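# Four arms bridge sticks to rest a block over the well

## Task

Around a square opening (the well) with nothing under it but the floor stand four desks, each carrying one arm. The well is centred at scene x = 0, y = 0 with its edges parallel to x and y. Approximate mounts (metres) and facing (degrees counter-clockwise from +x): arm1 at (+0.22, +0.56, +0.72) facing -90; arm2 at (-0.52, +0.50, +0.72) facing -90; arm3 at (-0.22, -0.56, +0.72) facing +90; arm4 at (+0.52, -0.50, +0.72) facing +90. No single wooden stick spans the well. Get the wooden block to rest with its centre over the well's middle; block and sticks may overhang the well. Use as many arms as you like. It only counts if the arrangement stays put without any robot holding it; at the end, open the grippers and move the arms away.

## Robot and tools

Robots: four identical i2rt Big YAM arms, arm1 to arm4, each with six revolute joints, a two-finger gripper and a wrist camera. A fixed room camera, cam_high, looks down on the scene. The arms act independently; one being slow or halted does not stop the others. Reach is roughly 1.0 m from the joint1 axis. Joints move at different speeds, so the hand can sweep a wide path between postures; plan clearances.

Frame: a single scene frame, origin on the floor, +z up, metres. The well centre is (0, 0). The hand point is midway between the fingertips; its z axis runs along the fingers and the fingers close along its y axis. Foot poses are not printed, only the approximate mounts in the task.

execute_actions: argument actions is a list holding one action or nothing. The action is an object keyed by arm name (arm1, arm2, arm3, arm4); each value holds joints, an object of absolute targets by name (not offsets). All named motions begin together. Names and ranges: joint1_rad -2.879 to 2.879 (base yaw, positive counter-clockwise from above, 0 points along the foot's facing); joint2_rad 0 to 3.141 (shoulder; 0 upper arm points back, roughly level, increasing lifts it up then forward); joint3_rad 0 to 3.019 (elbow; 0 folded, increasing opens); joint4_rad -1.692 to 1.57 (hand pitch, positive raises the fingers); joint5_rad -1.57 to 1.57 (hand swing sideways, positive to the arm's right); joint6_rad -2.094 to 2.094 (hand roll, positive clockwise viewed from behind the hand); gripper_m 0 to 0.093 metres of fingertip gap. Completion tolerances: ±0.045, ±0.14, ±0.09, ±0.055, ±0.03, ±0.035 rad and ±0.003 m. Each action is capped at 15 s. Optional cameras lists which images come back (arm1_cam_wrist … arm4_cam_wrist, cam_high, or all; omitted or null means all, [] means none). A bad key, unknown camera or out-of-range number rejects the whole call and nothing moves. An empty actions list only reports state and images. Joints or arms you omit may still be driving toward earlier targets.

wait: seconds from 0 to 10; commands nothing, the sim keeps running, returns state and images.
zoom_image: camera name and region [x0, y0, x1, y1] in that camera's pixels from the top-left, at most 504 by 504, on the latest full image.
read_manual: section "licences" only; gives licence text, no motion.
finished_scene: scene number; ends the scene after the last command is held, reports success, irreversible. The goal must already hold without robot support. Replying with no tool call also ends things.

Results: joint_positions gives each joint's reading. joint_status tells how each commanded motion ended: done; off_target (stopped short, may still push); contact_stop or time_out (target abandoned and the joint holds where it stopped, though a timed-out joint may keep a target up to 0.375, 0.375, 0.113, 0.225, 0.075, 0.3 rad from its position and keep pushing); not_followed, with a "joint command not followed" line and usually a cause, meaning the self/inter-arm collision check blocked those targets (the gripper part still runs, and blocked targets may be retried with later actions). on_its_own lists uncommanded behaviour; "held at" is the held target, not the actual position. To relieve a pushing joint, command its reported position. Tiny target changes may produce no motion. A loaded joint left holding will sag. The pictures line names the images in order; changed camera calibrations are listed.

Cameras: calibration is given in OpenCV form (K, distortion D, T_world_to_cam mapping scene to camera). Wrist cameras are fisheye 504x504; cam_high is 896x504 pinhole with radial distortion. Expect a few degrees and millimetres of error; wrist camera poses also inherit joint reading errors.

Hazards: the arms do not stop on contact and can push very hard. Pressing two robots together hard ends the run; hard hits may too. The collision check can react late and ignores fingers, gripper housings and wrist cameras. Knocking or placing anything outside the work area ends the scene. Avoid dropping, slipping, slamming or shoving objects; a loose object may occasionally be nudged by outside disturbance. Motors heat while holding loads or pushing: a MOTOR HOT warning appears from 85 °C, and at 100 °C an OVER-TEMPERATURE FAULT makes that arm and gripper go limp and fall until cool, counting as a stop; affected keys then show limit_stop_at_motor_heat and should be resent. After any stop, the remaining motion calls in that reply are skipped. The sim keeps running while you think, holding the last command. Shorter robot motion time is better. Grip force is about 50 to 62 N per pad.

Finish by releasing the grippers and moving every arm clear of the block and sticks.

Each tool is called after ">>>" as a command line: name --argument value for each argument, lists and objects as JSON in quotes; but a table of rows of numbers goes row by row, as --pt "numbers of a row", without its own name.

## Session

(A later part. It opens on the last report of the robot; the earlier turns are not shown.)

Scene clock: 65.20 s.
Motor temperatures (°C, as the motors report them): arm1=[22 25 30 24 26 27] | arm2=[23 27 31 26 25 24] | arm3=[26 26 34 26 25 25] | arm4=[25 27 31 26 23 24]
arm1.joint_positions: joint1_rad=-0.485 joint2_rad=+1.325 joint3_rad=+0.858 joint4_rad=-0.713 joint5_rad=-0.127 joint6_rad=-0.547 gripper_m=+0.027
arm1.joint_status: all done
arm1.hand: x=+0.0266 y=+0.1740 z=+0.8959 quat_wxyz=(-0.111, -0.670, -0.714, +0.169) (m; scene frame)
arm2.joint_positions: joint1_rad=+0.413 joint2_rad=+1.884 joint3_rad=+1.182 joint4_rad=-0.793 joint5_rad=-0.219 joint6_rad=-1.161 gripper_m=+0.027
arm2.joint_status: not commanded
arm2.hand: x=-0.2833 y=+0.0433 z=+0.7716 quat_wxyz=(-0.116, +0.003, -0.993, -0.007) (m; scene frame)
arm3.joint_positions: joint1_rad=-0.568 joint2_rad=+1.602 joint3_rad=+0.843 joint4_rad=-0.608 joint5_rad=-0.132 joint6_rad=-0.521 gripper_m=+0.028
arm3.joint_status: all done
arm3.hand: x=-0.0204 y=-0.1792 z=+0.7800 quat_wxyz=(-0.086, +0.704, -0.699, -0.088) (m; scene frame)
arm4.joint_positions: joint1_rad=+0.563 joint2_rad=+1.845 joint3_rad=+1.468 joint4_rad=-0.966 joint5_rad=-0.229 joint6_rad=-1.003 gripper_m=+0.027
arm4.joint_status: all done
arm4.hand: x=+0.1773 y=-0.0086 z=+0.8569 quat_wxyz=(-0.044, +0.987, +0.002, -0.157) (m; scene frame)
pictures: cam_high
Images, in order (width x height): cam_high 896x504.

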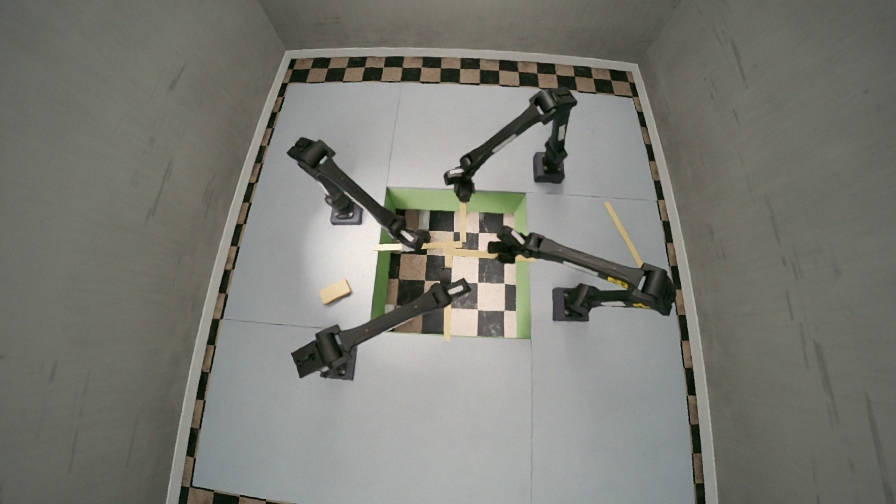

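>>> execute_actions --actions '[{"arm4":{"joints":{"joint2_rad":1.95}},"arm1":{"joints":{"joint1_rad":-0.512,"joint2_rad":1.56,"joint3_rad":0.81,"joint4_rad":-0.59,"joint5_rad":-0.142,"joint6_rad":-0.565}}}]' --cameras '["cam_high"]'

>>> zoom_image --camera "cam_high" --region '[420,220,490,280]'

Scene clock: 69.00 s.
Motor temperatures (°C, as the motors report them): arm1=[22 25 30 24 26 27] | arm2=[23 27 32 26 25 24] | arm3=[26 26 34 26 25 25] | arm4=[25 27 31 26 23 24]
arm1.joint_positions: joint1_rad=-0.499 joint2_rad=+1.569 joint3_rad=+0.811 joint4_rad=-0.602 joint5_rad=-0.139 joint6_rad=-0.557 gripper_m=+0.027
arm1.joint_status: all done
arm1.hand: x=+0.0294 y=+0.1865 z=+0.7877 quat_wxyz=(-0.094, -0.684, -0.719, +0.083) (m; scene frame)
arm2.joint_positions: joint1_rad=+0.413 joint2_rad=+1.884 joint3_rad=+1.182 joint4_rad=-0.793 joint5_rad=-0.219 joint6_rad=-1.161 gripper_m=+0.027
arm2.joint_status: not commanded
arm2.hand: x=-0.2833 y=+0.0433 z=+0.7716 quat_wxyz=(-0.116, +0.003, -0.993, -0.007) (m; scene frame)
arm3.joint_positions: joint1_rad=-0.568 joint2_rad=+1.604 joint3_rad=+0.843 joint4_rad=-0.610 joint5_rad=-0.131 joint6_rad=-0.520 gripper_m=+0.028
arm3.joint_status: not commanded
arm3.hand: x=-0.0205 y=-0.1797 z=+0.7793 quat_wxyz=(-0.084, +0.704, -0.700, -0.088) (m; scene frame)
arm4.joint_positions: joint1_rad=+0.563 joint2_rad=+1.965 joint3_rad=+1.468 joint4_rad=-0.966 joint5_rad=-0.229 joint6_rad=-1.002 gripper_m=+0.027
arm4.joint_status: all done
arm4.hand: x=+0.1812 y=-0.0140 z=+0.7880 quat_wxyz=(+0.006, +0.992, -0.006, -0.126) (m; scene frame)
pictures: cam_high
Images, in order (width x height): cam_high 896x504.

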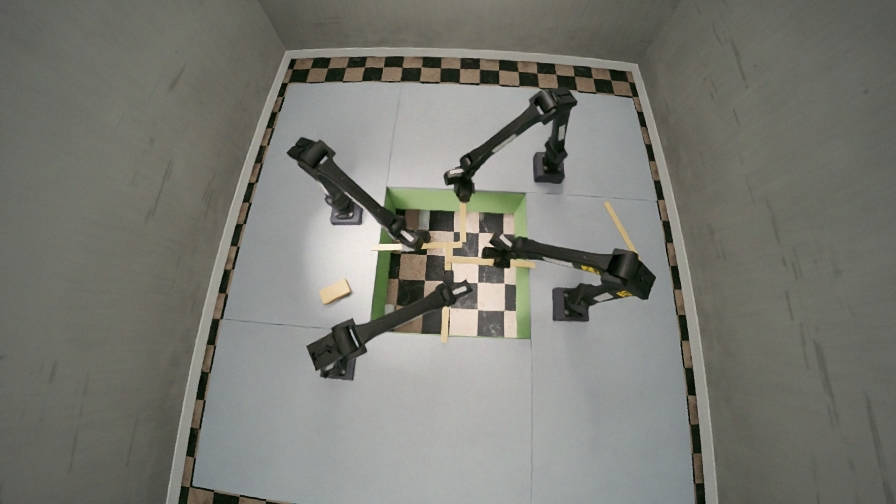

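Region (420, 220, 490, 280) of cam_high's 896x504 image, scaled by 7.200, with more detail than that image has; it fills the top 432 rows of this view, and the rest is white.

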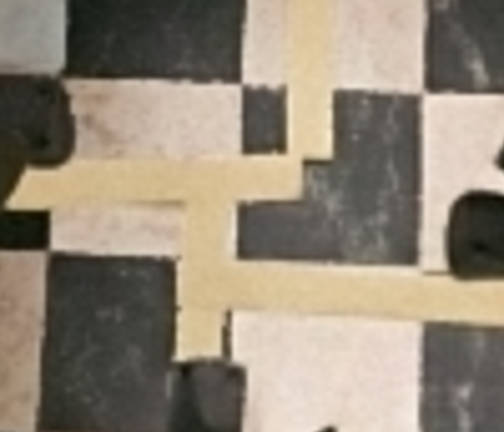

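>>> execute_actions --actions '[{"arm2":{"joints":{"joint1_rad":0.49,"joint2_rad":1.915,"joint3_rad":1.30,"joint4_rad":-0.80,"joint5_rad":-0.21,"joint6_rad":-1.075}}}]' --cameras '["cam_high"]'

>>> zoom_image --camera "cam_high" --region '[420,220,490,280]'

Scene clock: 72.13 s.
Motor temperatures (°C, as the motors report them): arm1=[22 25 30 24 26 27] | arm2=[23 27 32 26 25 24] | arm3=[26 26 34 26 25 25] | arm4=[25 27 31 26 23 24]
arm1.joint_positions: joint1_rad=-0.499 joint2_rad=+1.569 joint3_rad=+0.811 joint4_rad=-0.602 joint5_rad=-0.139 joint6_rad=-0.557 gripper_m=+0.027
arm1.joint_status: not commanded
arm1.hand: x=+0.0294 y=+0.1865 z=+0.7877 quat_wxyz=(-0.094, -0.684, -0.719, +0.083) (m; scene frame)
arm2.joint_positions: joint1_rad=+0.493 joint2_rad=+1.898 joint3_rad=+1.259 joint4_rad=-0.793 joint5_rad=-0.209 joint6_rad=-1.090 gripper_m=+0.027
arm2.joint_status: all done
arm2.hand: x=-0.2332 y=+0.0319 z=+0.7892 quat_wxyz=(-0.125, +0.010, -0.992, +0.015) (m; scene frame)
arm3.joint_positions: joint1_rad=-0.569 joint2_rad=+1.604 joint3_rad=+0.844 joint4_rad=-0.610 joint5_rad=-0.126 joint6_rad=-0.509 gripper_m=+0.028
arm3.joint_status: not commanded
arm3.hand: x=-0.0195 y=-0.1799 z=+0.7795 quat_wxyz=(-0.085, +0.700, -0.704, -0.086) (m; scene frame)
arm4.joint_positions: joint1_rad=+0.563 joint2_rad=+1.965 joint3_rad=+1.468 joint4_rad=-0.966 joint5_rad=-0.229 joint6_rad=-1.002 gripper_m=+0.027
arm4.joint_status: not commanded
arm4.hand: x=+0.1812 y=-0.0140 z=+0.7880 quat_wxyz=(+0.006, +0.992, -0.006, -0.126) (m; scene frame)
pictures: cam_high
Images, in order (width x height): cam_high 896x504.

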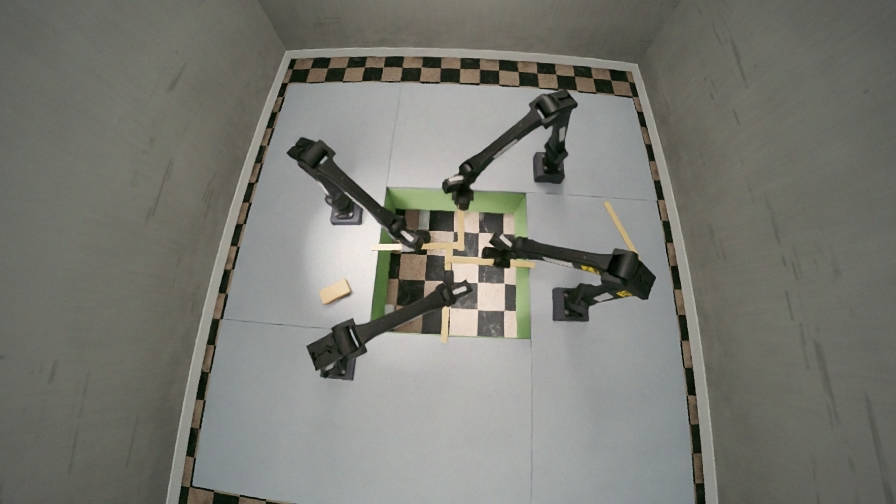

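Region (420, 220, 490, 280) of cam_high's 896x504 image, scaled by 7.200, with more detail than that image has; it fills the top 432 rows of this view, and the rest is white.

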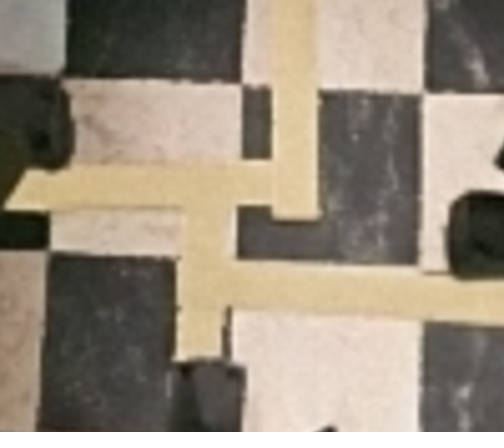

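>>> execute_actions --actions '[{"arm2":{"joints":{"joint1_rad":0.598,"joint6_rad":-1.105}}}]' --cameras '[]'

>>> execute_actions --actions '[{"arm2":{"joints":{"joint2_rad":1.95}},"arm4":{"joints":{"joint2_rad":1.93}}}]' --cameras '["cam_high"]'

>>> zoom_image --camera "cam_high" --region '[420,220,490,280]'

Scene clock: 75.63 s.
Motor temperatures (°C, as the motors report them): arm1=[22 25 30 24 26 27] | arm2=[23 27 32 26 25 24] | arm3=[26 26 34 26 25 25] | arm4=[25 27 31 26 23 24]
arm1.joint_positions: joint1_rad=-0.499 joint2_rad=+1.569 joint3_rad=+0.811 joint4_rad=-0.602 joint5_rad=-0.139 joint6_rad=-0.557 gripper_m=+0.027
arm1.joint_status: not commanded
arm1.hand: x=+0.0294 y=+0.1865 z=+0.7877 quat_wxyz=(-0.094, -0.684, -0.719, +0.083) (m; scene frame)
arm2.joint_positions: joint1_rad=+0.607 joint2_rad=+1.898 joint3_rad=+1.259 joint4_rad=-0.793 joint5_rad=-0.209 joint6_rad=-1.091 gripper_m=+0.027
arm2.joint_status: all done
arm2.hand: x=-0.1815 y=+0.0678 z=+0.7892 quat_wxyz=(-0.126, +0.067, -0.990, +0.008) (m; scene frame)
arm3.joint_positions: joint1_rad=-0.569 joint2_rad=+1.604 joint3_rad=+0.844 joint4_rad=-0.610 joint5_rad=-0.126 joint6_rad=-0.509 gripper_m=+0.028
arm3.joint_status: not commanded
arm3.hand: x=-0.0195 y=-0.1799 z=+0.7795 quat_wxyz=(-0.085, +0.700, -0.704, -0.086) (m; scene frame)
arm4.joint_positions: joint1_rad=+0.563 joint2_rad=+1.965 joint3_rad=+1.468 joint4_rad=-0.966 joint5_rad=-0.229 joint6_rad=-1.002 gripper_m=+0.027
arm4.joint_status: not commanded
arm4.hand: x=+0.1812 y=-0.0140 z=+0.7880 quat_wxyz=(+0.006, +0.992, -0.006, -0.126) (m; scene frame)
pictures: none
No camera images: the call's "cameras" was empty. Leave "cameras" out to get every camera's image.

Scene clock: 76.37 s.
Motor temperatures (°C, as the motors report them): arm1=[22 25 29 24 26 27] | arm2=[23 27 32 26 25 24] | arm3=[26 26 34 26 25 25] | arm4=[25 27 31 26 23 24]
arm1.joint_positions: joint1_rad=-0.499 joint2_rad=+1.569 joint3_rad=+0.811 joint4_rad=-0.602 joint5_rad=-0.139 joint6_rad=-0.560 gripper_m=+0.027
arm1.joint_status: not commanded
arm1.hand: x=+0.0295 y=+0.1864 z=+0.7877 quat_wxyz=(-0.094, -0.683, -0.720, +0.083) (m; scene frame)
arm2.joint_positions: joint1_rad=+0.607 joint2_rad=+1.934 joint3_rad=+1.260 joint4_rad=-0.793 joint5_rad=-0.210 joint6_rad=-1.093 gripper_m=+0.027
arm2.joint_status: all done
arm2.hand: x=-0.1839 y=+0.0715 z=+0.7707 quat_wxyz=(-0.118, +0.067, -0.991, -0.007) (m; scene frame)
arm3.joint_positions: joint1_rad=-0.569 joint2_rad=+1.604 joint3_rad=+0.844 joint4_rad=-0.610 joint5_rad=-0.126 joint6_rad=-0.509 gripper_m=+0.028
arm3.joint_status: not commanded
arm3.hand: x=-0.0195 y=-0.1799 z=+0.7795 quat_wxyz=(-0.085, +0.700, -0.704, -0.086) (m; scene frame)
arm4.joint_positions: joint1_rad=+0.563 joint2_rad=+1.953 joint3_rad=+1.468 joint4_rad=-0.966 joint5_rad=-0.229 joint6_rad=-1.002 gripper_m=+0.027
arm4.joint_status: all done
arm4.hand: x=+0.1806 y=-0.0132 z=+0.7947 quat_wxyz=(+0.001, +0.992, -0.005, -0.129) (m; scene frame)
pictures: cam_high
Images, in order (width x height): cam_high 896x504.

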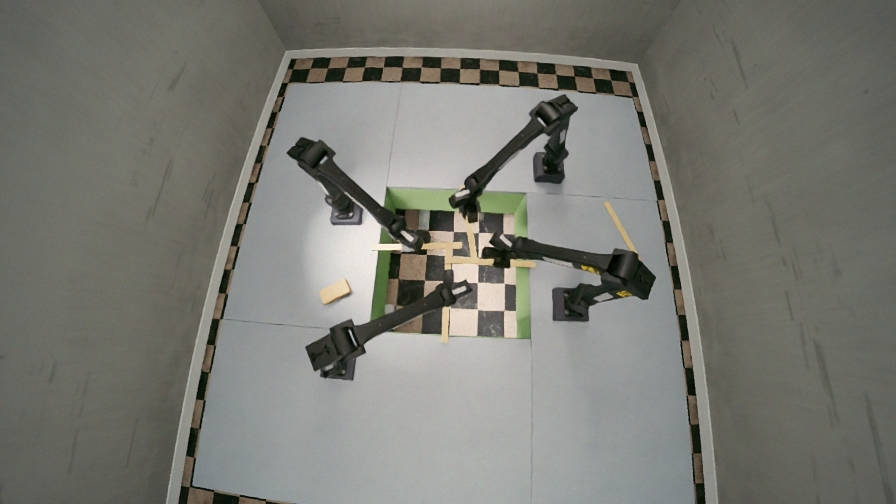

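Region (420, 220, 490, 280) of cam_high's 896x504 image, scaled by 7.200, with more detail than that image has; it fills the top 432 rows of this view, and the rest is white.

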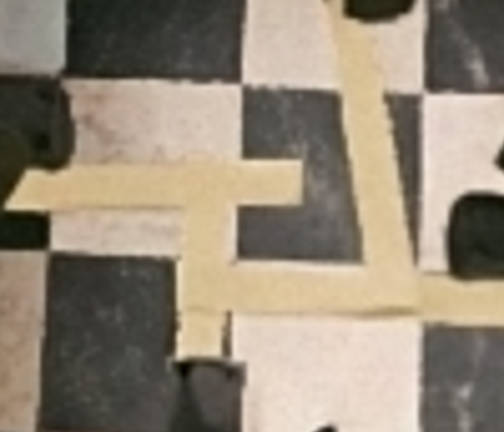

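>>> execute_actions --actions '[{"arm2":{"joints":{"joint1_rad":0.558,"joint2_rad":1.955,"joint3_rad":1.35,"joint4_rad":-0.80,"joint5_rad":-0.197,"joint6_rad":-1.005}}}]' --cameras '["cam_high","arm2_cam_wrist"]'

>>> zoom_image --camera "cam_high" --region '[420,220,490,280]'

Scene clock: 89.63 s.
Motor temperatures (°C, as the motors report them): arm1=[22 26 29 24 26 27] | arm2=[23 27 32 26 25 24] | arm3=[26 26 34 26 25 25] | arm4=[25 28 31 26 23 24]
arm1.joint_positions: joint1_rad=-0.499 joint2_rad=+1.569 joint3_rad=+0.811 joint4_rad=-0.602 joint5_rad=-0.139 joint6_rad=-0.561 gripper_m=+0.027
arm1.joint_status: not commanded
arm1.hand: x=+0.0295 y=+0.1864 z=+0.7877 quat_wxyz=(-0.094, -0.682, -0.720, +0.083) (m; scene frame)
arm2.joint_positions: joint1_rad=+0.566 joint2_rad=+1.938 joint3_rad=+1.302 joint4_rad=-0.793 joint5_rad=-0.198 joint6_rad=-1.034 gripper_m=+0.027
arm2.joint_status: all done
arm2.hand: x=-0.1934 y=+0.0404 z=+0.7824 quat_wxyz=(-0.122, +0.018, -0.992, +0.011) (m; scene frame)
arm3.joint_positions: joint1_rad=-0.569 joint2_rad=+1.604 joint3_rad=+0.844 joint4_rad=-0.612 joint5_rad=-0.126 joint6_rad=-0.509 gripper_m=+0.028
arm3.joint_status: not commanded
arm3.hand: x=-0.0197 y=-0.1801 z=+0.7795 quat_wxyz=(-0.084, +0.700, -0.704, -0.086) (m; scene frame)
arm4.joint_positions: joint1_rad=+0.563 joint2_rad=+1.953 joint3_rad=+1.468 joint4_rad=-0.966 joint5_rad=-0.229 joint6_rad=-1.002 gripper_m=+0.027
arm4.joint_status: not commanded
arm4.hand: x=+0.1806 y=-0.0132 z=+0.7947 quat_wxyz=(+0.001, +0.992, -0.005, -0.129) (m; scene frame)
pictures: arm2_cam_wrist, cam_high
camera_calibration (this result's frames):
arm2_cam_wrist: T_world_to_cam=[[0.0341851, -0.998957, 0.0302848, 0.021147], [-0.928904, -0.0205784, 0.369748, -0.461975], [-0.368739, -0.0407716, -0.928638, 0.781245], [0, 0, 0, 1]] pos_world=[-0.141777, 0.0434709, 0.895668]
Images, in order (width x height): arm2_cam_wrist 504x504, cam_high 896x504.

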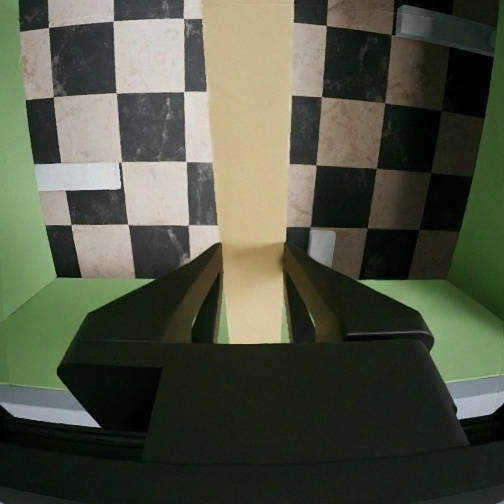

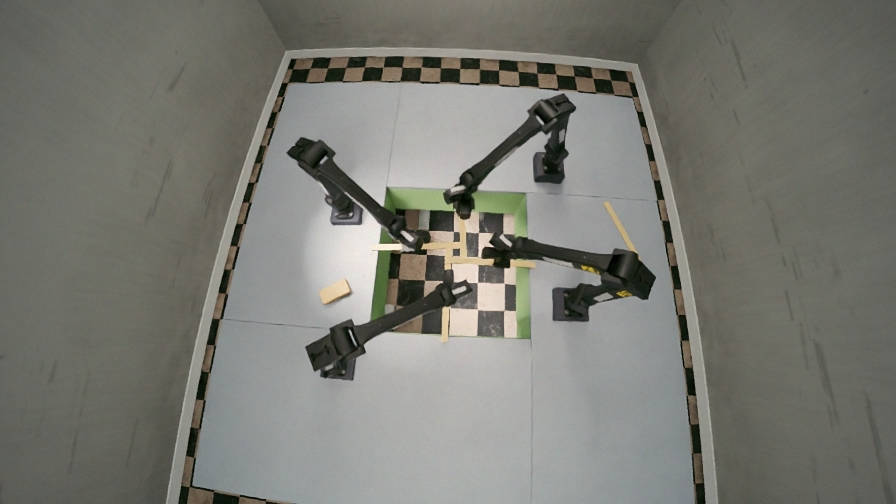

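Region (420, 220, 490, 280) of cam_high's 896x504 image, scaled by 7.200, with more detail than that image has; it fills the top 432 rows of this view, and the rest is white.

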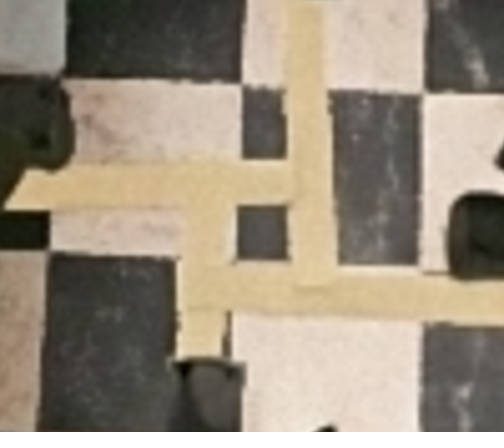

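>>> execute_actions --actions '[{"arm2":{"joints":{"joint1_rad":0.566,"joint2_rad":1.995,"joint3_rad":1.41,"joint4_rad":-0.82,"joint6_rad":-1.0}}}]' --cameras '["cam_high","arm3_cam_wrist"]'

>>> zoom_image --camera "cam_high" --region '[420,220,490,280]'

Scene clock: 92.83 s.
Motor temperatures (°C, as the motors report them): arm1=[22 26 29 24 26 27] | arm2=[23 27 32 26 25 24] | arm3=[26 26 34 26 25 25] | arm4=[25 28 31 26 23 24]
arm1.joint_positions: joint1_rad=-0.499 joint2_rad=+1.569 joint3_rad=+0.811 joint4_rad=-0.602 joint5_rad=-0.140 joint6_rad=-0.565 gripper_m=+0.027
arm1.joint_status: not commanded
arm1.hand: x=+0.0296 y=+0.1864 z=+0.7877 quat_wxyz=(-0.094, -0.681, -0.722, +0.083) (m; scene frame)
arm2.joint_positions: joint1_rad=+0.566 joint2_rad=+1.979 joint3_rad=+1.353 joint4_rad=-0.808 joint5_rad=-0.198 joint6_rad=-1.029 gripper_m=+0.027
arm2.joint_status: all done
arm2.hand: x=-0.1857 y=+0.0282 z=+0.7771 quat_wxyz=(-0.121, +0.015, -0.992, +0.009) (m; scene frame)
arm3.joint_positions: joint1_rad=-0.569 joint2_rad=+1.604 joint3_rad=+0.846 joint4_rad=-0.612 joint5_rad=-0.126 joint6_rad=-0.509 gripper_m=+0.028
arm3.joint_status: not commanded
arm3.hand: x=-0.0193 y=-0.1794 z=+0.7800 quat_wxyz=(-0.085, +0.700, -0.704, -0.086) (m; scene frame)
arm4.joint_positions: joint1_rad=+0.563 joint2_rad=+1.953 joint3_rad=+1.468 joint4_rad=-0.966 joint5_rad=-0.229 joint6_rad=-1.002 gripper_m=+0.027
arm4.joint_status: not commanded
arm4.hand: x=+0.1806 y=-0.0132 z=+0.7947 quat_wxyz=(+0.001, +0.992, -0.005, -0.129) (m; scene frame)
pictures: arm3_cam_wrist, cam_high
camera_calibration (this result's frames):
arm3_cam_wrist: T_world_to_cam=[[0.9999, -0.00925849, -0.0106569, 0.0284533], [-0.00461023, -0.927669, 0.373376, -0.449372], [-0.013343, -0.37329, -0.927619, 0.778012], [0, 0, 0, 1]] pos_world=[-0.0201411, -0.126181, 0.889787]
Images, in order (width x height): arm3_cam_wrist 504x504, cam_high 896x504.

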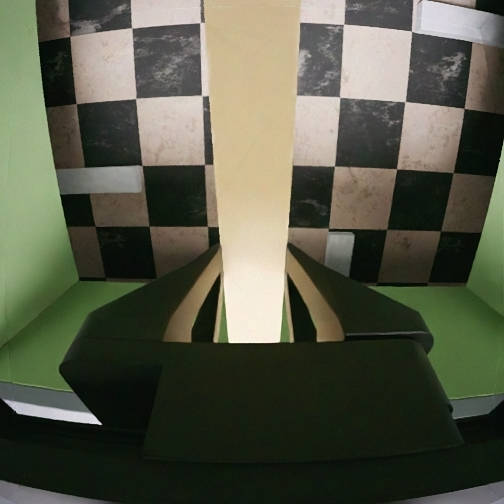

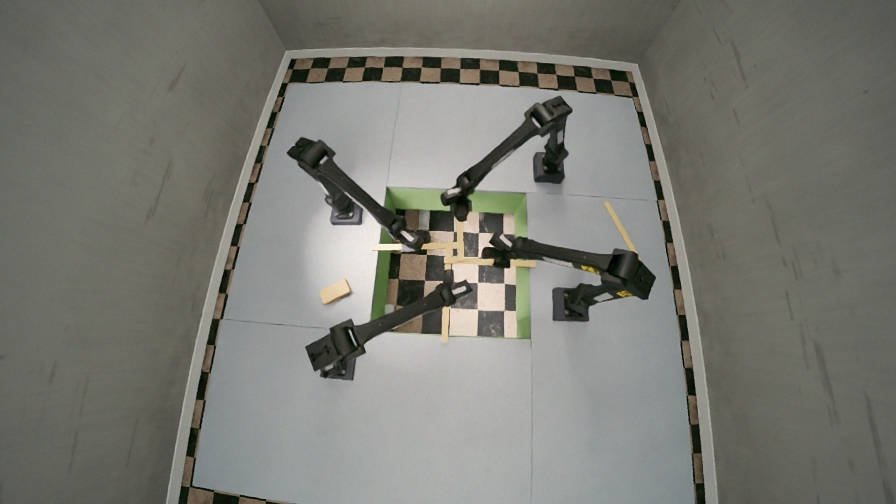

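Region (420, 220, 490, 280) of cam_high's 896x504 image, scaled by 7.200, with more detail than that image has; it fills the top 432 rows of this view, and the rest is white.

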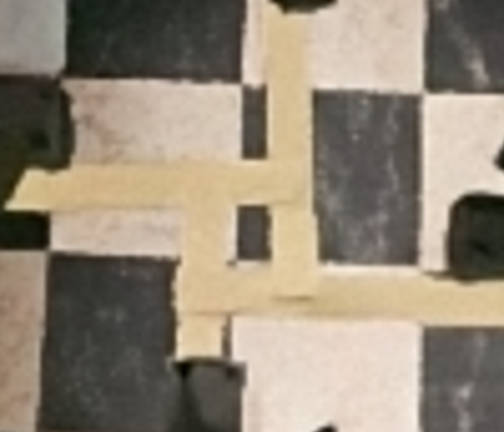

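>>> execute_actions --actions '[{"arm1":{"joints":{"joint1_rad":-0.47,"joint2_rad":1.675,"joint3_rad":0.915,"joint4_rad":-0.635,"joint5_rad":-0.09,"joint6_rad":-0.52}},"arm2":{"joints":{"joint1_rad":0.596,"joint2_rad":2.043,"joint3_rad":1.447,"joint4_rad":-0.864,"joint5_rad":-0.135,"joint6_rad":-0.975}},"arm3":{"joints":{"joint1_rad":-0.565,"joint2_rad":1.685,"joint3_rad":0.92,"joint4_rad":-0.65,"joint5_rad":-0.085,"joint6_rad":-0.51}},"arm4":{"joints":{"joint1_rad":0.595,"joint2_rad":2.025,"joint3_rad":1.53,"joint4_rad":-0.985,"joint5_rad":-0.14,"joint6_rad":-0.985}}}]' --cameras '["cam_high"]'

>>> zoom_image --camera "cam_high" --region '[420,220,490,280]'

>>> zoom_image --camera "cam_high" --region '[350,170,560,350]'

Scene clock: 97.53 s.
Motor temperatures (°C, as the motors report them): arm1=[22 26 29 24 26 27] | arm2=[23 27 33 26 25 24] | arm3=[26 26 34 26 25 25] | arm4=[25 28 31 26 23 24]
arm1.joint_positions: joint1_rad=-0.481 joint2_rad=+1.636 joint3_rad=+0.853 joint4_rad=-0.659 joint5_rad=-0.091 joint6_rad=-0.547 gripper_m=+0.027
arm1.joint_status: all done
arm1.hand: x=+0.0298 y=+0.1877 z=+0.7712 quat_wxyz=(-0.062, -0.687, -0.722, +0.048) (m; scene frame)
arm2.joint_positions: joint1_rad=+0.585 joint2_rad=+2.023 joint3_rad=+1.399 joint4_rad=-0.858 joint5_rad=-0.135 joint6_rad=-1.005 gripper_m=+0.027
arm2.joint_status: all done
arm2.hand: x=-0.1838 y=+0.0266 z=+0.7647 quat_wxyz=(-0.082, +0.009, -0.997, +0.003) (m; scene frame)
arm3.joint_positions: joint1_rad=-0.568 joint2_rad=+1.658 joint3_rad=+0.887 joint4_rad=-0.655 joint5_rad=-0.088 joint6_rad=-0.514 gripper_m=+0.028
arm3.joint_status: all done
arm3.hand: x=-0.0120 y=-0.1797 z=+0.7684 quat_wxyz=(-0.063, +0.702, -0.707, -0.060) (m; scene frame)
arm4.joint_positions: joint1_rad=+0.581 joint2_rad=+1.992 joint3_rad=+1.484 joint4_rad=-0.988 joint5_rad=-0.147 joint6_rad=-0.997 gripper_m=+0.027
arm4.joint_status: all done
arm4.hand: x=+0.1852 y=-0.0132 z=+0.7751 quat_wxyz=(-0.001, +0.997, -0.003, -0.082) (m; scene frame)
pictures: cam_high
Images, in order (width x height): cam_high 896x504.

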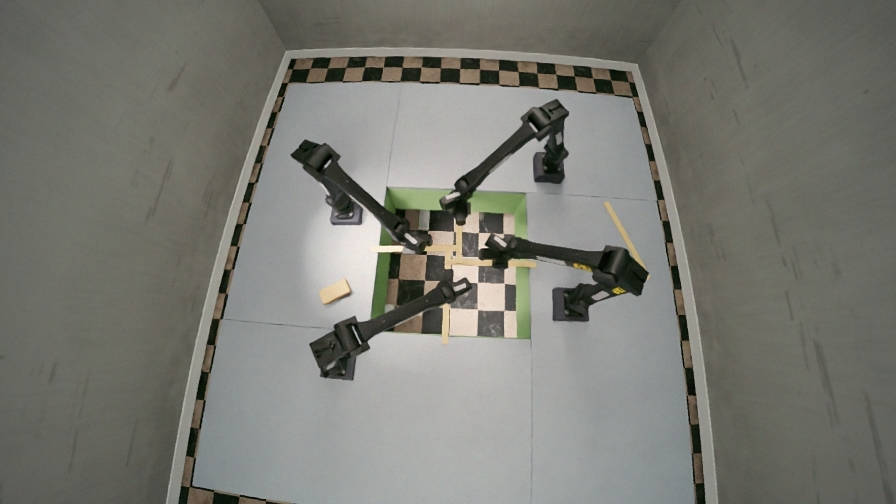

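Region (420, 220, 490, 280) of cam_high's 896x504 image, scaled by 7.200, with more detail than that image has; it fills the top 432 rows of this view, and the rest is white.

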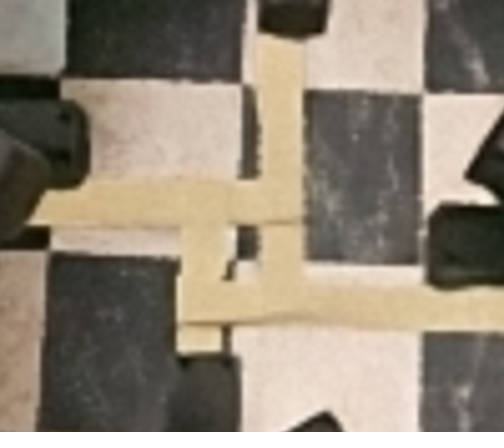

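Region (350, 170, 560, 350) of cam_high's 896x504 image, scaled by 2.400, with more detail than that image has; it fills the top 432 rows of this view, and the rest is white.

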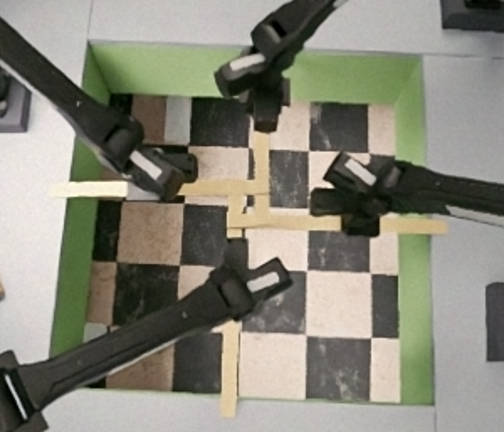

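>>> execute_actions --actions '[{"arm3":{"joints":{"joint2_rad":1.665,"gripper_m":0.045}},"arm4":{"joints":{"joint2_rad":2.0,"gripper_m":0.045}}}]' --cameras '["cam_high"]'

>>> zoom_image --camera "cam_high" --region '[420,220,490,280]'

Scene clock: 99.67 s.
Motor temperatures (°C, as the motors report them): arm1=[22 26 30 24 26 27] | arm2=[23 27 33 26 25 24] | arm3=[26 26 34 26 25 25] | arm4=[25 28 32 26 23 24]
arm1.joint_positions: joint1_rad=-0.475 joint2_rad=+1.647 joint3_rad=+0.869 joint4_rad=-0.649 joint5_rad=-0.094 joint6_rad=-0.543 gripper_m=+0.027
arm1.joint_status: not commanded
arm1.hand: x=+0.0282 y=+0.1786 z=+0.7717 quat_wxyz=(-0.065, -0.686, -0.723, +0.054) (m; scene frame)
arm2.joint_positions: joint1_rad=+0.585 joint2_rad=+2.025 joint3_rad=+1.407 joint4_rad=-0.858 joint5_rad=-0.132 joint6_rad=-0.992 gripper_m=+0.027
arm2.joint_status: not commanded
arm2.hand: x=-0.1824 y=+0.0236 z=+0.7661 quat_wxyz=(-0.082, +0.003, -0.997, +0.005) (m; scene frame)
arm3.joint_positions: joint1_rad=-0.568 joint2_rad=+1.660 joint3_rad=+0.887 joint4_rad=-0.655 joint5_rad=-0.088 joint6_rad=-0.514 gripper_m=+0.045
arm3.joint_status: all done
arm3.hand: x=-0.0122 y=-0.1800 z=+0.7676 quat_wxyz=(-0.062, +0.702, -0.707, -0.060) (m; scene frame)
arm4.joint_positions: joint1_rad=+0.581 joint2_rad=+1.995 joint3_rad=+1.484 joint4_rad=-0.988 joint5_rad=-0.144 joint6_rad=-0.993 gripper_m=+0.045
arm4.joint_status: all done
arm4.hand: x=+0.1857 y=-0.0132 z=+0.7735 quat_wxyz=(+0.000, +0.997, -0.006, -0.081) (m; scene frame)
pictures: cam_high
Images, in order (width x height): cam_high 896x504.

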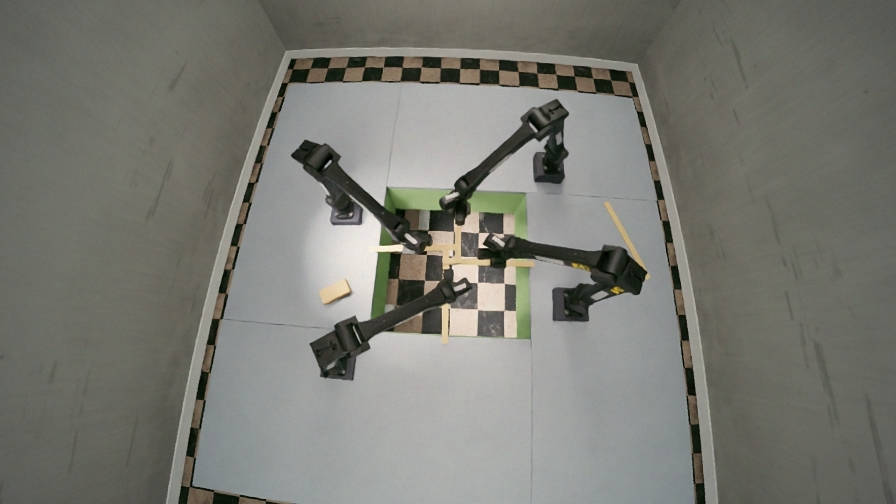

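Region (420, 220, 490, 280) of cam_high's 896x504 image, scaled by 7.200, with more detail than that image has; it fills the top 432 rows of this view, and the rest is white.

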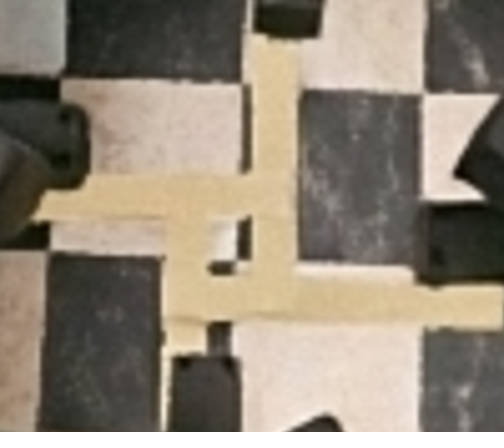

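>>> execute_actions --actions '[{"arm1":{"joints":{"joint2_rad":1.63,"joint3_rad":0.87}},"arm2":{"joints":{"joint1_rad":0.605,"joint2_rad":2.0,"joint3_rad":1.40}}}]' --cameras '["cam_high"]'

>>> zoom_image --camera "cam_high" --region '[350,170,560,350]'

Scene clock: 102.40 s.
Motor temperatures (°C, as the motors report them): arm1=[22 26 30 24 26 27] | arm2=[23 27 33 26 25 24] | arm3=[26 26 34 26 25 25] | arm4=[25 28 32 26 23 24]
arm1.joint_positions: joint1_rad=-0.475 joint2_rad=+1.646 joint3_rad=+0.869 joint4_rad=-0.649 joint5_rad=-0.094 joint6_rad=-0.543 gripper_m=+0.027
arm1.joint_status: all done
arm1.hand: x=+0.0281 y=+0.1785 z=+0.7721 quat_wxyz=(-0.065, -0.685, -0.723, +0.055) (m; scene frame)
arm2.joint_positions: joint1_rad=+0.585 joint2_rad=+2.024 joint3_rad=+1.407 joint4_rad=-0.858 joint5_rad=-0.132 joint6_rad=-0.992 gripper_m=+0.027
arm2.joint_status: all done
arm2.hand: x=-0.1824 y=+0.0235 z=+0.7668 quat_wxyz=(-0.083, +0.003, -0.997, +0.006) (m; scene frame)
arm3.joint_positions: joint1_rad=-0.568 joint2_rad=+1.660 joint3_rad=+0.887 joint4_rad=-0.655 joint5_rad=-0.088 joint6_rad=-0.514 gripper_m=+0.045
arm3.joint_status: not commanded
arm3.hand: x=-0.0122 y=-0.1800 z=+0.7676 quat_wxyz=(-0.062, +0.702, -0.707, -0.060) (m; scene frame)
arm4.joint_positions: joint1_rad=+0.581 joint2_rad=+1.995 joint3_rad=+1.484 joint4_rad=-0.988 joint5_rad=-0.144 joint6_rad=-0.993 gripper_m=+0.045
arm4.joint_status: not commanded
arm4.hand: x=+0.1857 y=-0.0132 z=+0.7735 quat_wxyz=(+0.000, +0.997, -0.006, -0.081) (m; scene frame)
pictures: cam_high
Images, in order (width x height): cam_high 896x504.

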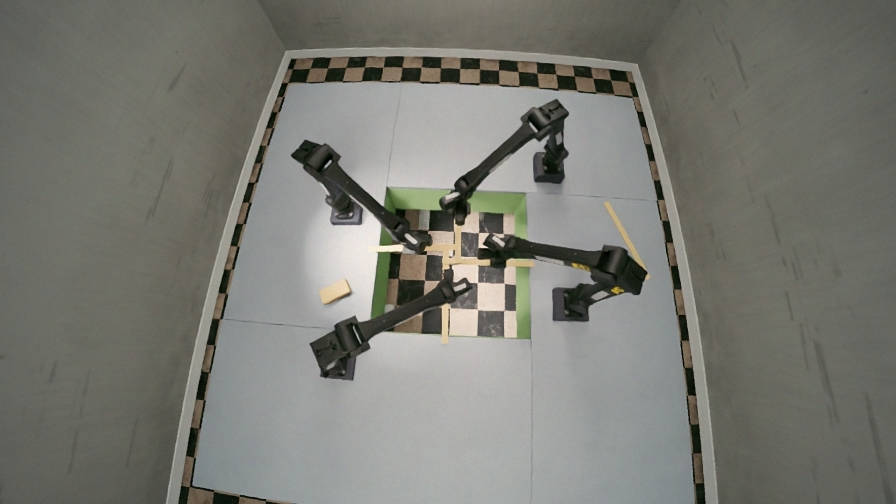

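Region (350, 170, 560, 350) of cam_high's 896x504 image, scaled by 2.400, with more detail than that image has; it fills the top 432 rows of this view, and the rest is white.

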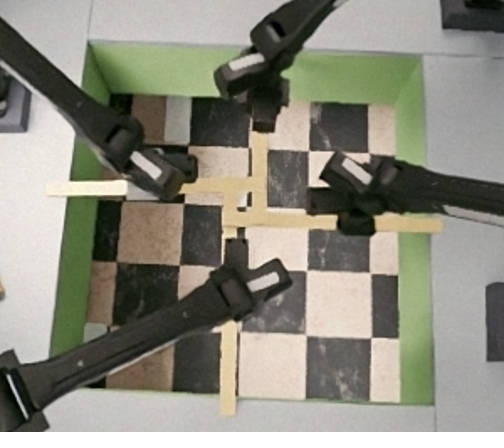

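>>> execute_actions --actions '[{"arm1":{"joints":{"joint1_rad":-0.50,"joint2_rad":1.61,"joint3_rad":0.83}},"arm2":{"joints":{"joint1_rad":0.62,"joint2_rad":1.99,"joint3_rad":1.37}}}]' --cameras '["cam_high"]'

>>> zoom_image --camera "cam_high" --region '[350,170,560,350]'

>>> zoom_image --camera "cam_high" --region '[420,220,490,280]'

Scene clock: 104.63 s.
Motor temperatures (°C, as the motors report them): arm1=[22 26 30 24 26 27] | arm2=[23 27 32 26 25 24] | arm3=[26 26 34 26 25 25] | arm4=[25 28 32 26 23 24]
arm1.joint_positions: joint1_rad=-0.485 joint2_rad=+1.632 joint3_rad=+0.837 joint4_rad=-0.647 joint5_rad=-0.094 joint6_rad=-0.533 gripper_m=+0.027
arm1.joint_status: all done
arm1.hand: x=+0.0308 y=+0.1923 z=+0.7685 quat_wxyz=(-0.063, -0.693, -0.716, +0.048) (m; scene frame)
arm2.joint_positions: joint1_rad=+0.610 joint2_rad=+2.008 joint3_rad=+1.379 joint4_rad=-0.858 joint5_rad=-0.132 joint6_rad=-0.988 gripper_m=+0.027
arm2.joint_status: all done
arm2.hand: x=-0.1766 y=+0.0407 z=+0.7664 quat_wxyz=(-0.079, +0.013, -0.997, +0.000) (m; scene frame)
arm3.joint_positions: joint1_rad=-0.568 joint2_rad=+1.660 joint3_rad=+0.887 joint4_rad=-0.655 joint5_rad=-0.088 joint6_rad=-0.514 gripper_m=+0.045
arm3.joint_status: not commanded
arm3.hand: x=-0.0122 y=-0.1800 z=+0.7676 quat_wxyz=(-0.062, +0.702, -0.707, -0.060) (m; scene frame)
arm4.joint_positions: joint1_rad=+0.581 joint2_rad=+1.995 joint3_rad=+1.484 joint4_rad=-0.988 joint5_rad=-0.144 joint6_rad=-0.993 gripper_m=+0.045
arm4.joint_status: not commanded
arm4.hand: x=+0.1857 y=-0.0132 z=+0.7735 quat_wxyz=(+0.000, +0.997, -0.006, -0.081) (m; scene frame)
pictures: cam_high
Images, in order (width x height): cam_high 896x504.

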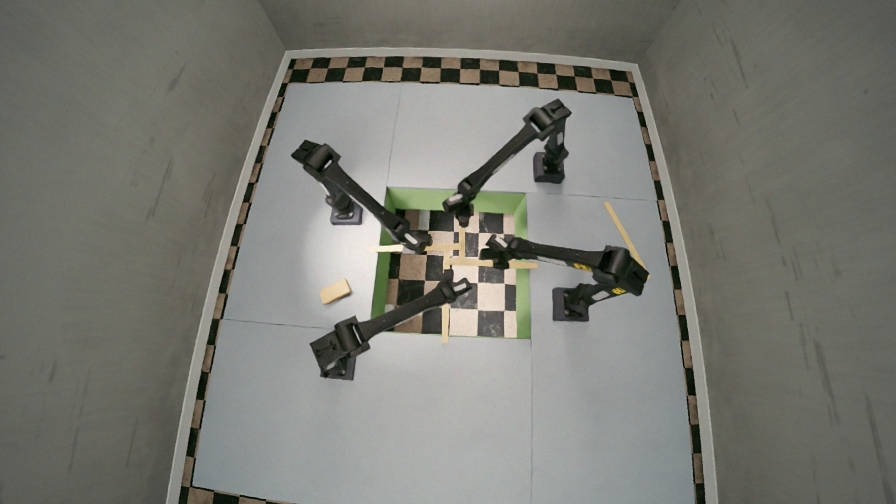

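Region (350, 170, 560, 350) of cam_high's 896x504 image, scaled by 2.400, with more detail than that image has; it fills the top 432 rows of this view, and the rest is white.

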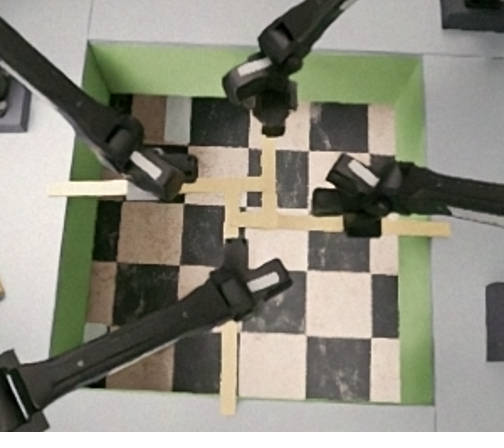

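Region (420, 220, 490, 280) of cam_high's 896x504 image, scaled by 7.200, with more detail than that image has; it fills the top 432 rows of this view, and the rest is white.

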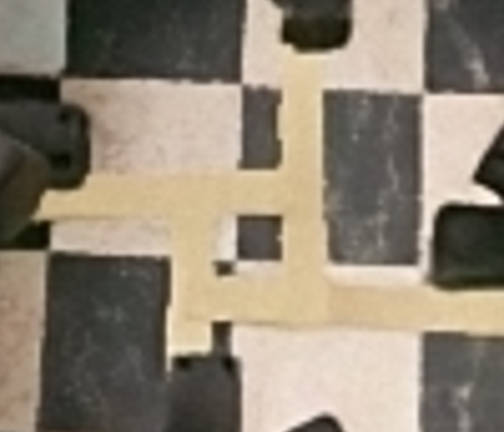

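>>> execute_actions --actions '[{"arm3":{"joints":{"gripper_m":0}},"arm4":{"joints":{"gripper_m":0}}}]' --cameras '[]'

>>> execute_actions --actions '[{"arm3":{"joints":{"joint1_rad":-0.545,"joint2_rad":1.69,"joint3_rad":0.955}},"arm2":{"joints":{"joint1_rad":0.582}}}]' --cameras '["cam_high"]'

>>> zoom_image --camera "cam_high" --region '[420,220,490,280]'

Scene clock: 107.97 s.
Motor temperatures (°C, as the motors report them): arm1=[22 26 29 24 26 27] | arm2=[23 28 32 26 25 24] | arm3=[26 26 34 26 25 25] | arm4=[25 28 32 26 23 24]
arm1.joint_positions: joint1_rad=-0.485 joint2_rad=+1.632 joint3_rad=+0.837 joint4_rad=-0.647 joint5_rad=-0.094 joint6_rad=-0.533 gripper_m=+0.027
arm1.joint_status: not commanded
arm1.hand: x=+0.0308 y=+0.1923 z=+0.7685 quat_wxyz=(-0.063, -0.694, -0.716, +0.048) (m; scene frame)
arm2.joint_positions: joint1_rad=+0.610 joint2_rad=+2.008 joint3_rad=+1.379 joint4_rad=-0.858 joint5_rad=-0.132 joint6_rad=-0.988 gripper_m=+0.027
arm2.joint_status: not commanded
arm2.hand: x=-0.1766 y=+0.0407 z=+0.7664 quat_wxyz=(-0.079, +0.013, -0.997, +0.000) (m; scene frame)
arm3.joint_positions: joint1_rad=-0.568 joint2_rad=+1.660 joint3_rad=+0.887 joint4_rad=-0.655 joint5_rad=-0.088 joint6_rad=-0.514 gripper_m=+0.027
arm3.joint_status: gripper_m off_target (ended at +0.027, target +0.000)
arm3.hand: x=-0.0121 y=-0.1800 z=+0.7676 quat_wxyz=(-0.062, +0.702, -0.707, -0.060) (m; scene frame)
arm4.joint_positions: joint1_rad=+0.581 joint2_rad=+1.995 joint3_rad=+1.484 joint4_rad=-0.988 joint5_rad=-0.143 joint6_rad=-0.993 gripper_m=+0.026
arm4.joint_status: gripper_m off_target (ended at +0.026, target +0.000)
arm4.hand: x=+0.1859 y=-0.0131 z=+0.7735 quat_wxyz=(+0.000, +0.997, -0.006, -0.080) (m; scene frame)
pictures: none
No camera images: the call's "cameras" was empty. Leave "cameras" out to get every camera's image.

Scene clock: 108.63 s.
Motor temperatures (°C, as the motors report them): arm1=[22 26 29 24 26 27] | arm2=[23 28 32 26 25 24] | arm3=[26 26 34 26 25 25] | arm4=[25 28 32 26 23 24]
arm1.joint_positions: joint1_rad=-0.485 joint2_rad=+1.632 joint3_rad=+0.837 joint4_rad=-0.647 joint5_rad=-0.093 joint6_rad=-0.531 gripper_m=+0.027
arm1.joint_status: not commanded
arm1.hand: x=+0.0308 y=+0.1923 z=+0.7685 quat_wxyz=(-0.063, -0.694, -0.715, +0.048) (m; scene frame)
arm2.joint_positions: joint1_rad=+0.604 joint2_rad=+2.008 joint3_rad=+1.379 joint4_rad=-0.858 joint5_rad=-0.135 joint6_rad=-0.988 gripper_m=+0.027
arm2.joint_status: all done
arm2.hand: x=-0.1792 y=+0.0387 z=+0.7665 quat_wxyz=(-0.081, +0.010, -0.997, -0.001) (m; scene frame)
arm3.joint_positions: joint1_rad=-0.551 joint2_rad=+1.679 joint3_rad=+0.913 joint4_rad=-0.655 joint5_rad=-0.087 joint6_rad=-0.514 gripper_m=+0.027
arm3.joint_status: all done
arm3.hand: x=-0.0133 y=-0.1672 z=+0.7680 quat_wxyz=(-0.065, +0.708, -0.701, -0.061) (m; scene frame)
arm4.joint_positions: joint1_rad=+0.581 joint2_rad=+1.995 joint3_rad=+1.484 joint4_rad=-0.988 joint5_rad=-0.143 joint6_rad=-0.993 gripper_m=+0.026
arm4.joint_status: not commanded
arm4.hand: x=+0.1855 y=-0.0134 z=+0.7730 quat_wxyz=(+0.000, +0.997, -0.005, -0.080) (m; scene frame)
pictures: cam_high
Images, in order (width x height): cam_high 896x504.

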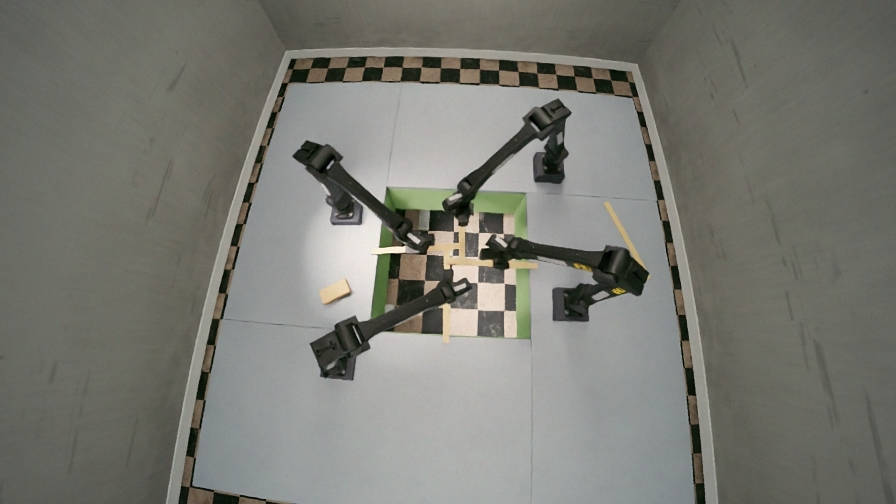

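Region (420, 220, 490, 280) of cam_high's 896x504 image, scaled by 7.200, with more detail than that image has; it fills the top 432 rows of this view, and the rest is white.

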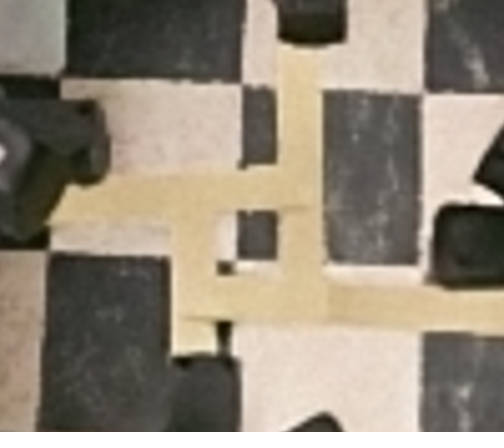

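>>> execute_actions --actions '[{"arm3":{"joints":{"joint2_rad":1.679,"joint3_rad":0.93,"gripper_m":0.045}},"arm2":{"joints":{"joint1_rad":0.604,"joint2_rad":2.008,"joint3_rad":1.40,"gripper_m":0.045}}}]' --cameras '[]'

>>> execute_actions --actions '[{"arm1":{"joints":{"gripper_m":0.045}},"arm4":{"joints":{"gripper_m":0.045}}}]' --cameras '["cam_high"]'

>>> zoom_image --camera "cam_high" --region '[420,220,490,280]'

Scene clock: 111.17 s.
Motor temperatures (°C, as the motors report them): arm1=[22 26 29 24 26 27] | arm2=[23 28 32 26 25 24] | arm3=[26 26 34 26 25 25] | arm4=[25 28 32 26 23 24]
arm1.joint_positions: joint1_rad=-0.485 joint2_rad=+1.632 joint3_rad=+0.837 joint4_rad=-0.647 joint5_rad=-0.093 joint6_rad=-0.530 gripper_m=+0.027
arm1.joint_status: not commanded
arm1.hand: x=+0.0308 y=+0.1923 z=+0.7685 quat_wxyz=(-0.063, -0.695, -0.715, +0.048) (m; scene frame)
arm2.joint_positions: joint1_rad=+0.604 joint2_rad=+2.008 joint3_rad=+1.379 joint4_rad=-0.858 joint5_rad=-0.135 joint6_rad=-0.988 gripper_m=+0.045
arm2.joint_status: all done
arm2.hand: x=-0.1792 y=+0.0387 z=+0.7665 quat_wxyz=(-0.081, +0.010, -0.997, -0.001) (m; scene frame)
arm3.joint_positions: joint1_rad=-0.551 joint2_rad=+1.679 joint3_rad=+0.913 joint4_rad=-0.655 joint5_rad=-0.087 joint6_rad=-0.514 gripper_m=+0.045
arm3.joint_status: all done
arm3.hand: x=-0.0133 y=-0.1672 z=+0.7680 quat_wxyz=(-0.065, +0.708, -0.701, -0.061) (m; scene frame)
arm4.joint_positions: joint1_rad=+0.581 joint2_rad=+1.997 joint3_rad=+1.484 joint4_rad=-0.988 joint5_rad=-0.143 joint6_rad=-0.993 gripper_m=+0.026
arm4.joint_status: not commanded
arm4.hand: x=+0.1856 y=-0.0135 z=+0.7724 quat_wxyz=(+0.001, +0.997, -0.005, -0.080) (m; scene frame)
pictures: none
No camera images: the call's "cameras" was empty. Leave "cameras" out to get every camera's image.

Scene clock: 111.77 s.
Motor temperatures (°C, as the motors report them): arm1=[22 26 29 24 26 27] | arm2=[23 28 32 26 25 24] | arm3=[26 26 34 26 25 25] | arm4=[25 28 32 26 23 24]
arm1.joint_positions: joint1_rad=-0.485 joint2_rad=+1.630 joint3_rad=+0.837 joint4_rad=-0.647 joint5_rad=-0.093 joint6_rad=-0.528 gripper_m=+0.045
arm1.joint_status: all done
arm1.hand: x=+0.0306 y=+0.1922 z=+0.7691 quat_wxyz=(-0.063, -0.695, -0.714, +0.048) (m; scene frame)
arm2.joint_positions: joint1_rad=+0.604 joint2_rad=+2.008 joint3_rad=+1.379 joint4_rad=-0.858 joint5_rad=-0.135 joint6_rad=-0.988 gripper_m=+0.045
arm2.joint_status: not commanded
arm2.hand: x=-0.1792 y=+0.0387 z=+0.7665 quat_wxyz=(-0.081, +0.010, -0.997, -0.001) (m; scene frame)
arm3.joint_positions: joint1_rad=-0.551 joint2_rad=+1.679 joint3_rad=+0.913 joint4_rad=-0.655 joint5_rad=-0.087 joint6_rad=-0.514 gripper_m=+0.045
arm3.joint_status: not commanded
arm3.hand: x=-0.0133 y=-0.1672 z=+0.7680 quat_wxyz=(-0.065, +0.708, -0.701, -0.061) (m; scene frame)
arm4.joint_positions: joint1_rad=+0.581 joint2_rad=+1.997 joint3_rad=+1.484 joint4_rad=-0.988 joint5_rad=-0.143 joint6_rad=-0.992 gripper_m=+0.045
arm4.joint_status: all done
arm4.hand: x=+0.1856 y=-0.0135 z=+0.7724 quat_wxyz=(+0.001, +0.997, -0.005, -0.080) (m; scene frame)
pictures: cam_high
Images, in order (width x height): cam_high 896x504.

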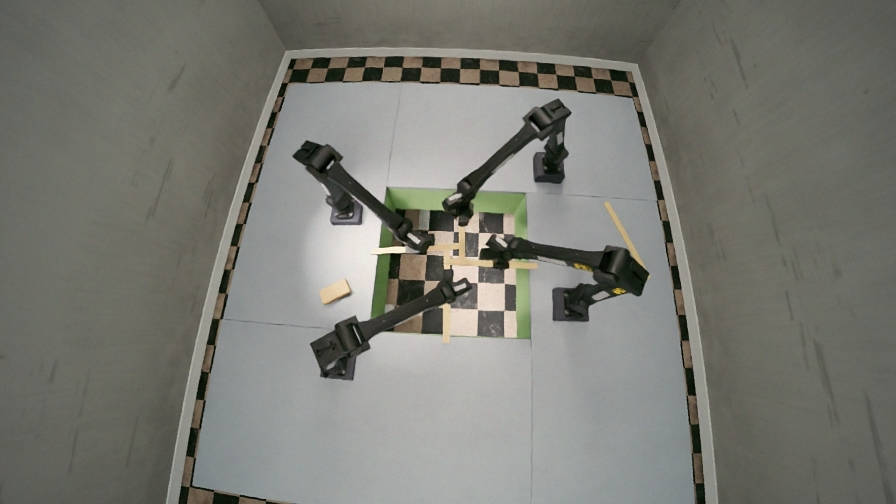

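Region (420, 220, 490, 280) of cam_high's 896x504 image, scaled by 7.200, with more detail than that image has; it fills the top 432 rows of this view, and the rest is white.

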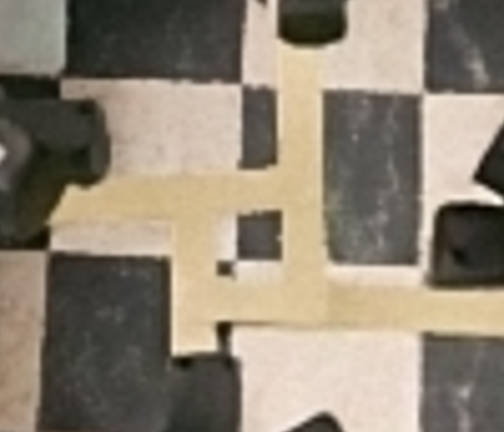

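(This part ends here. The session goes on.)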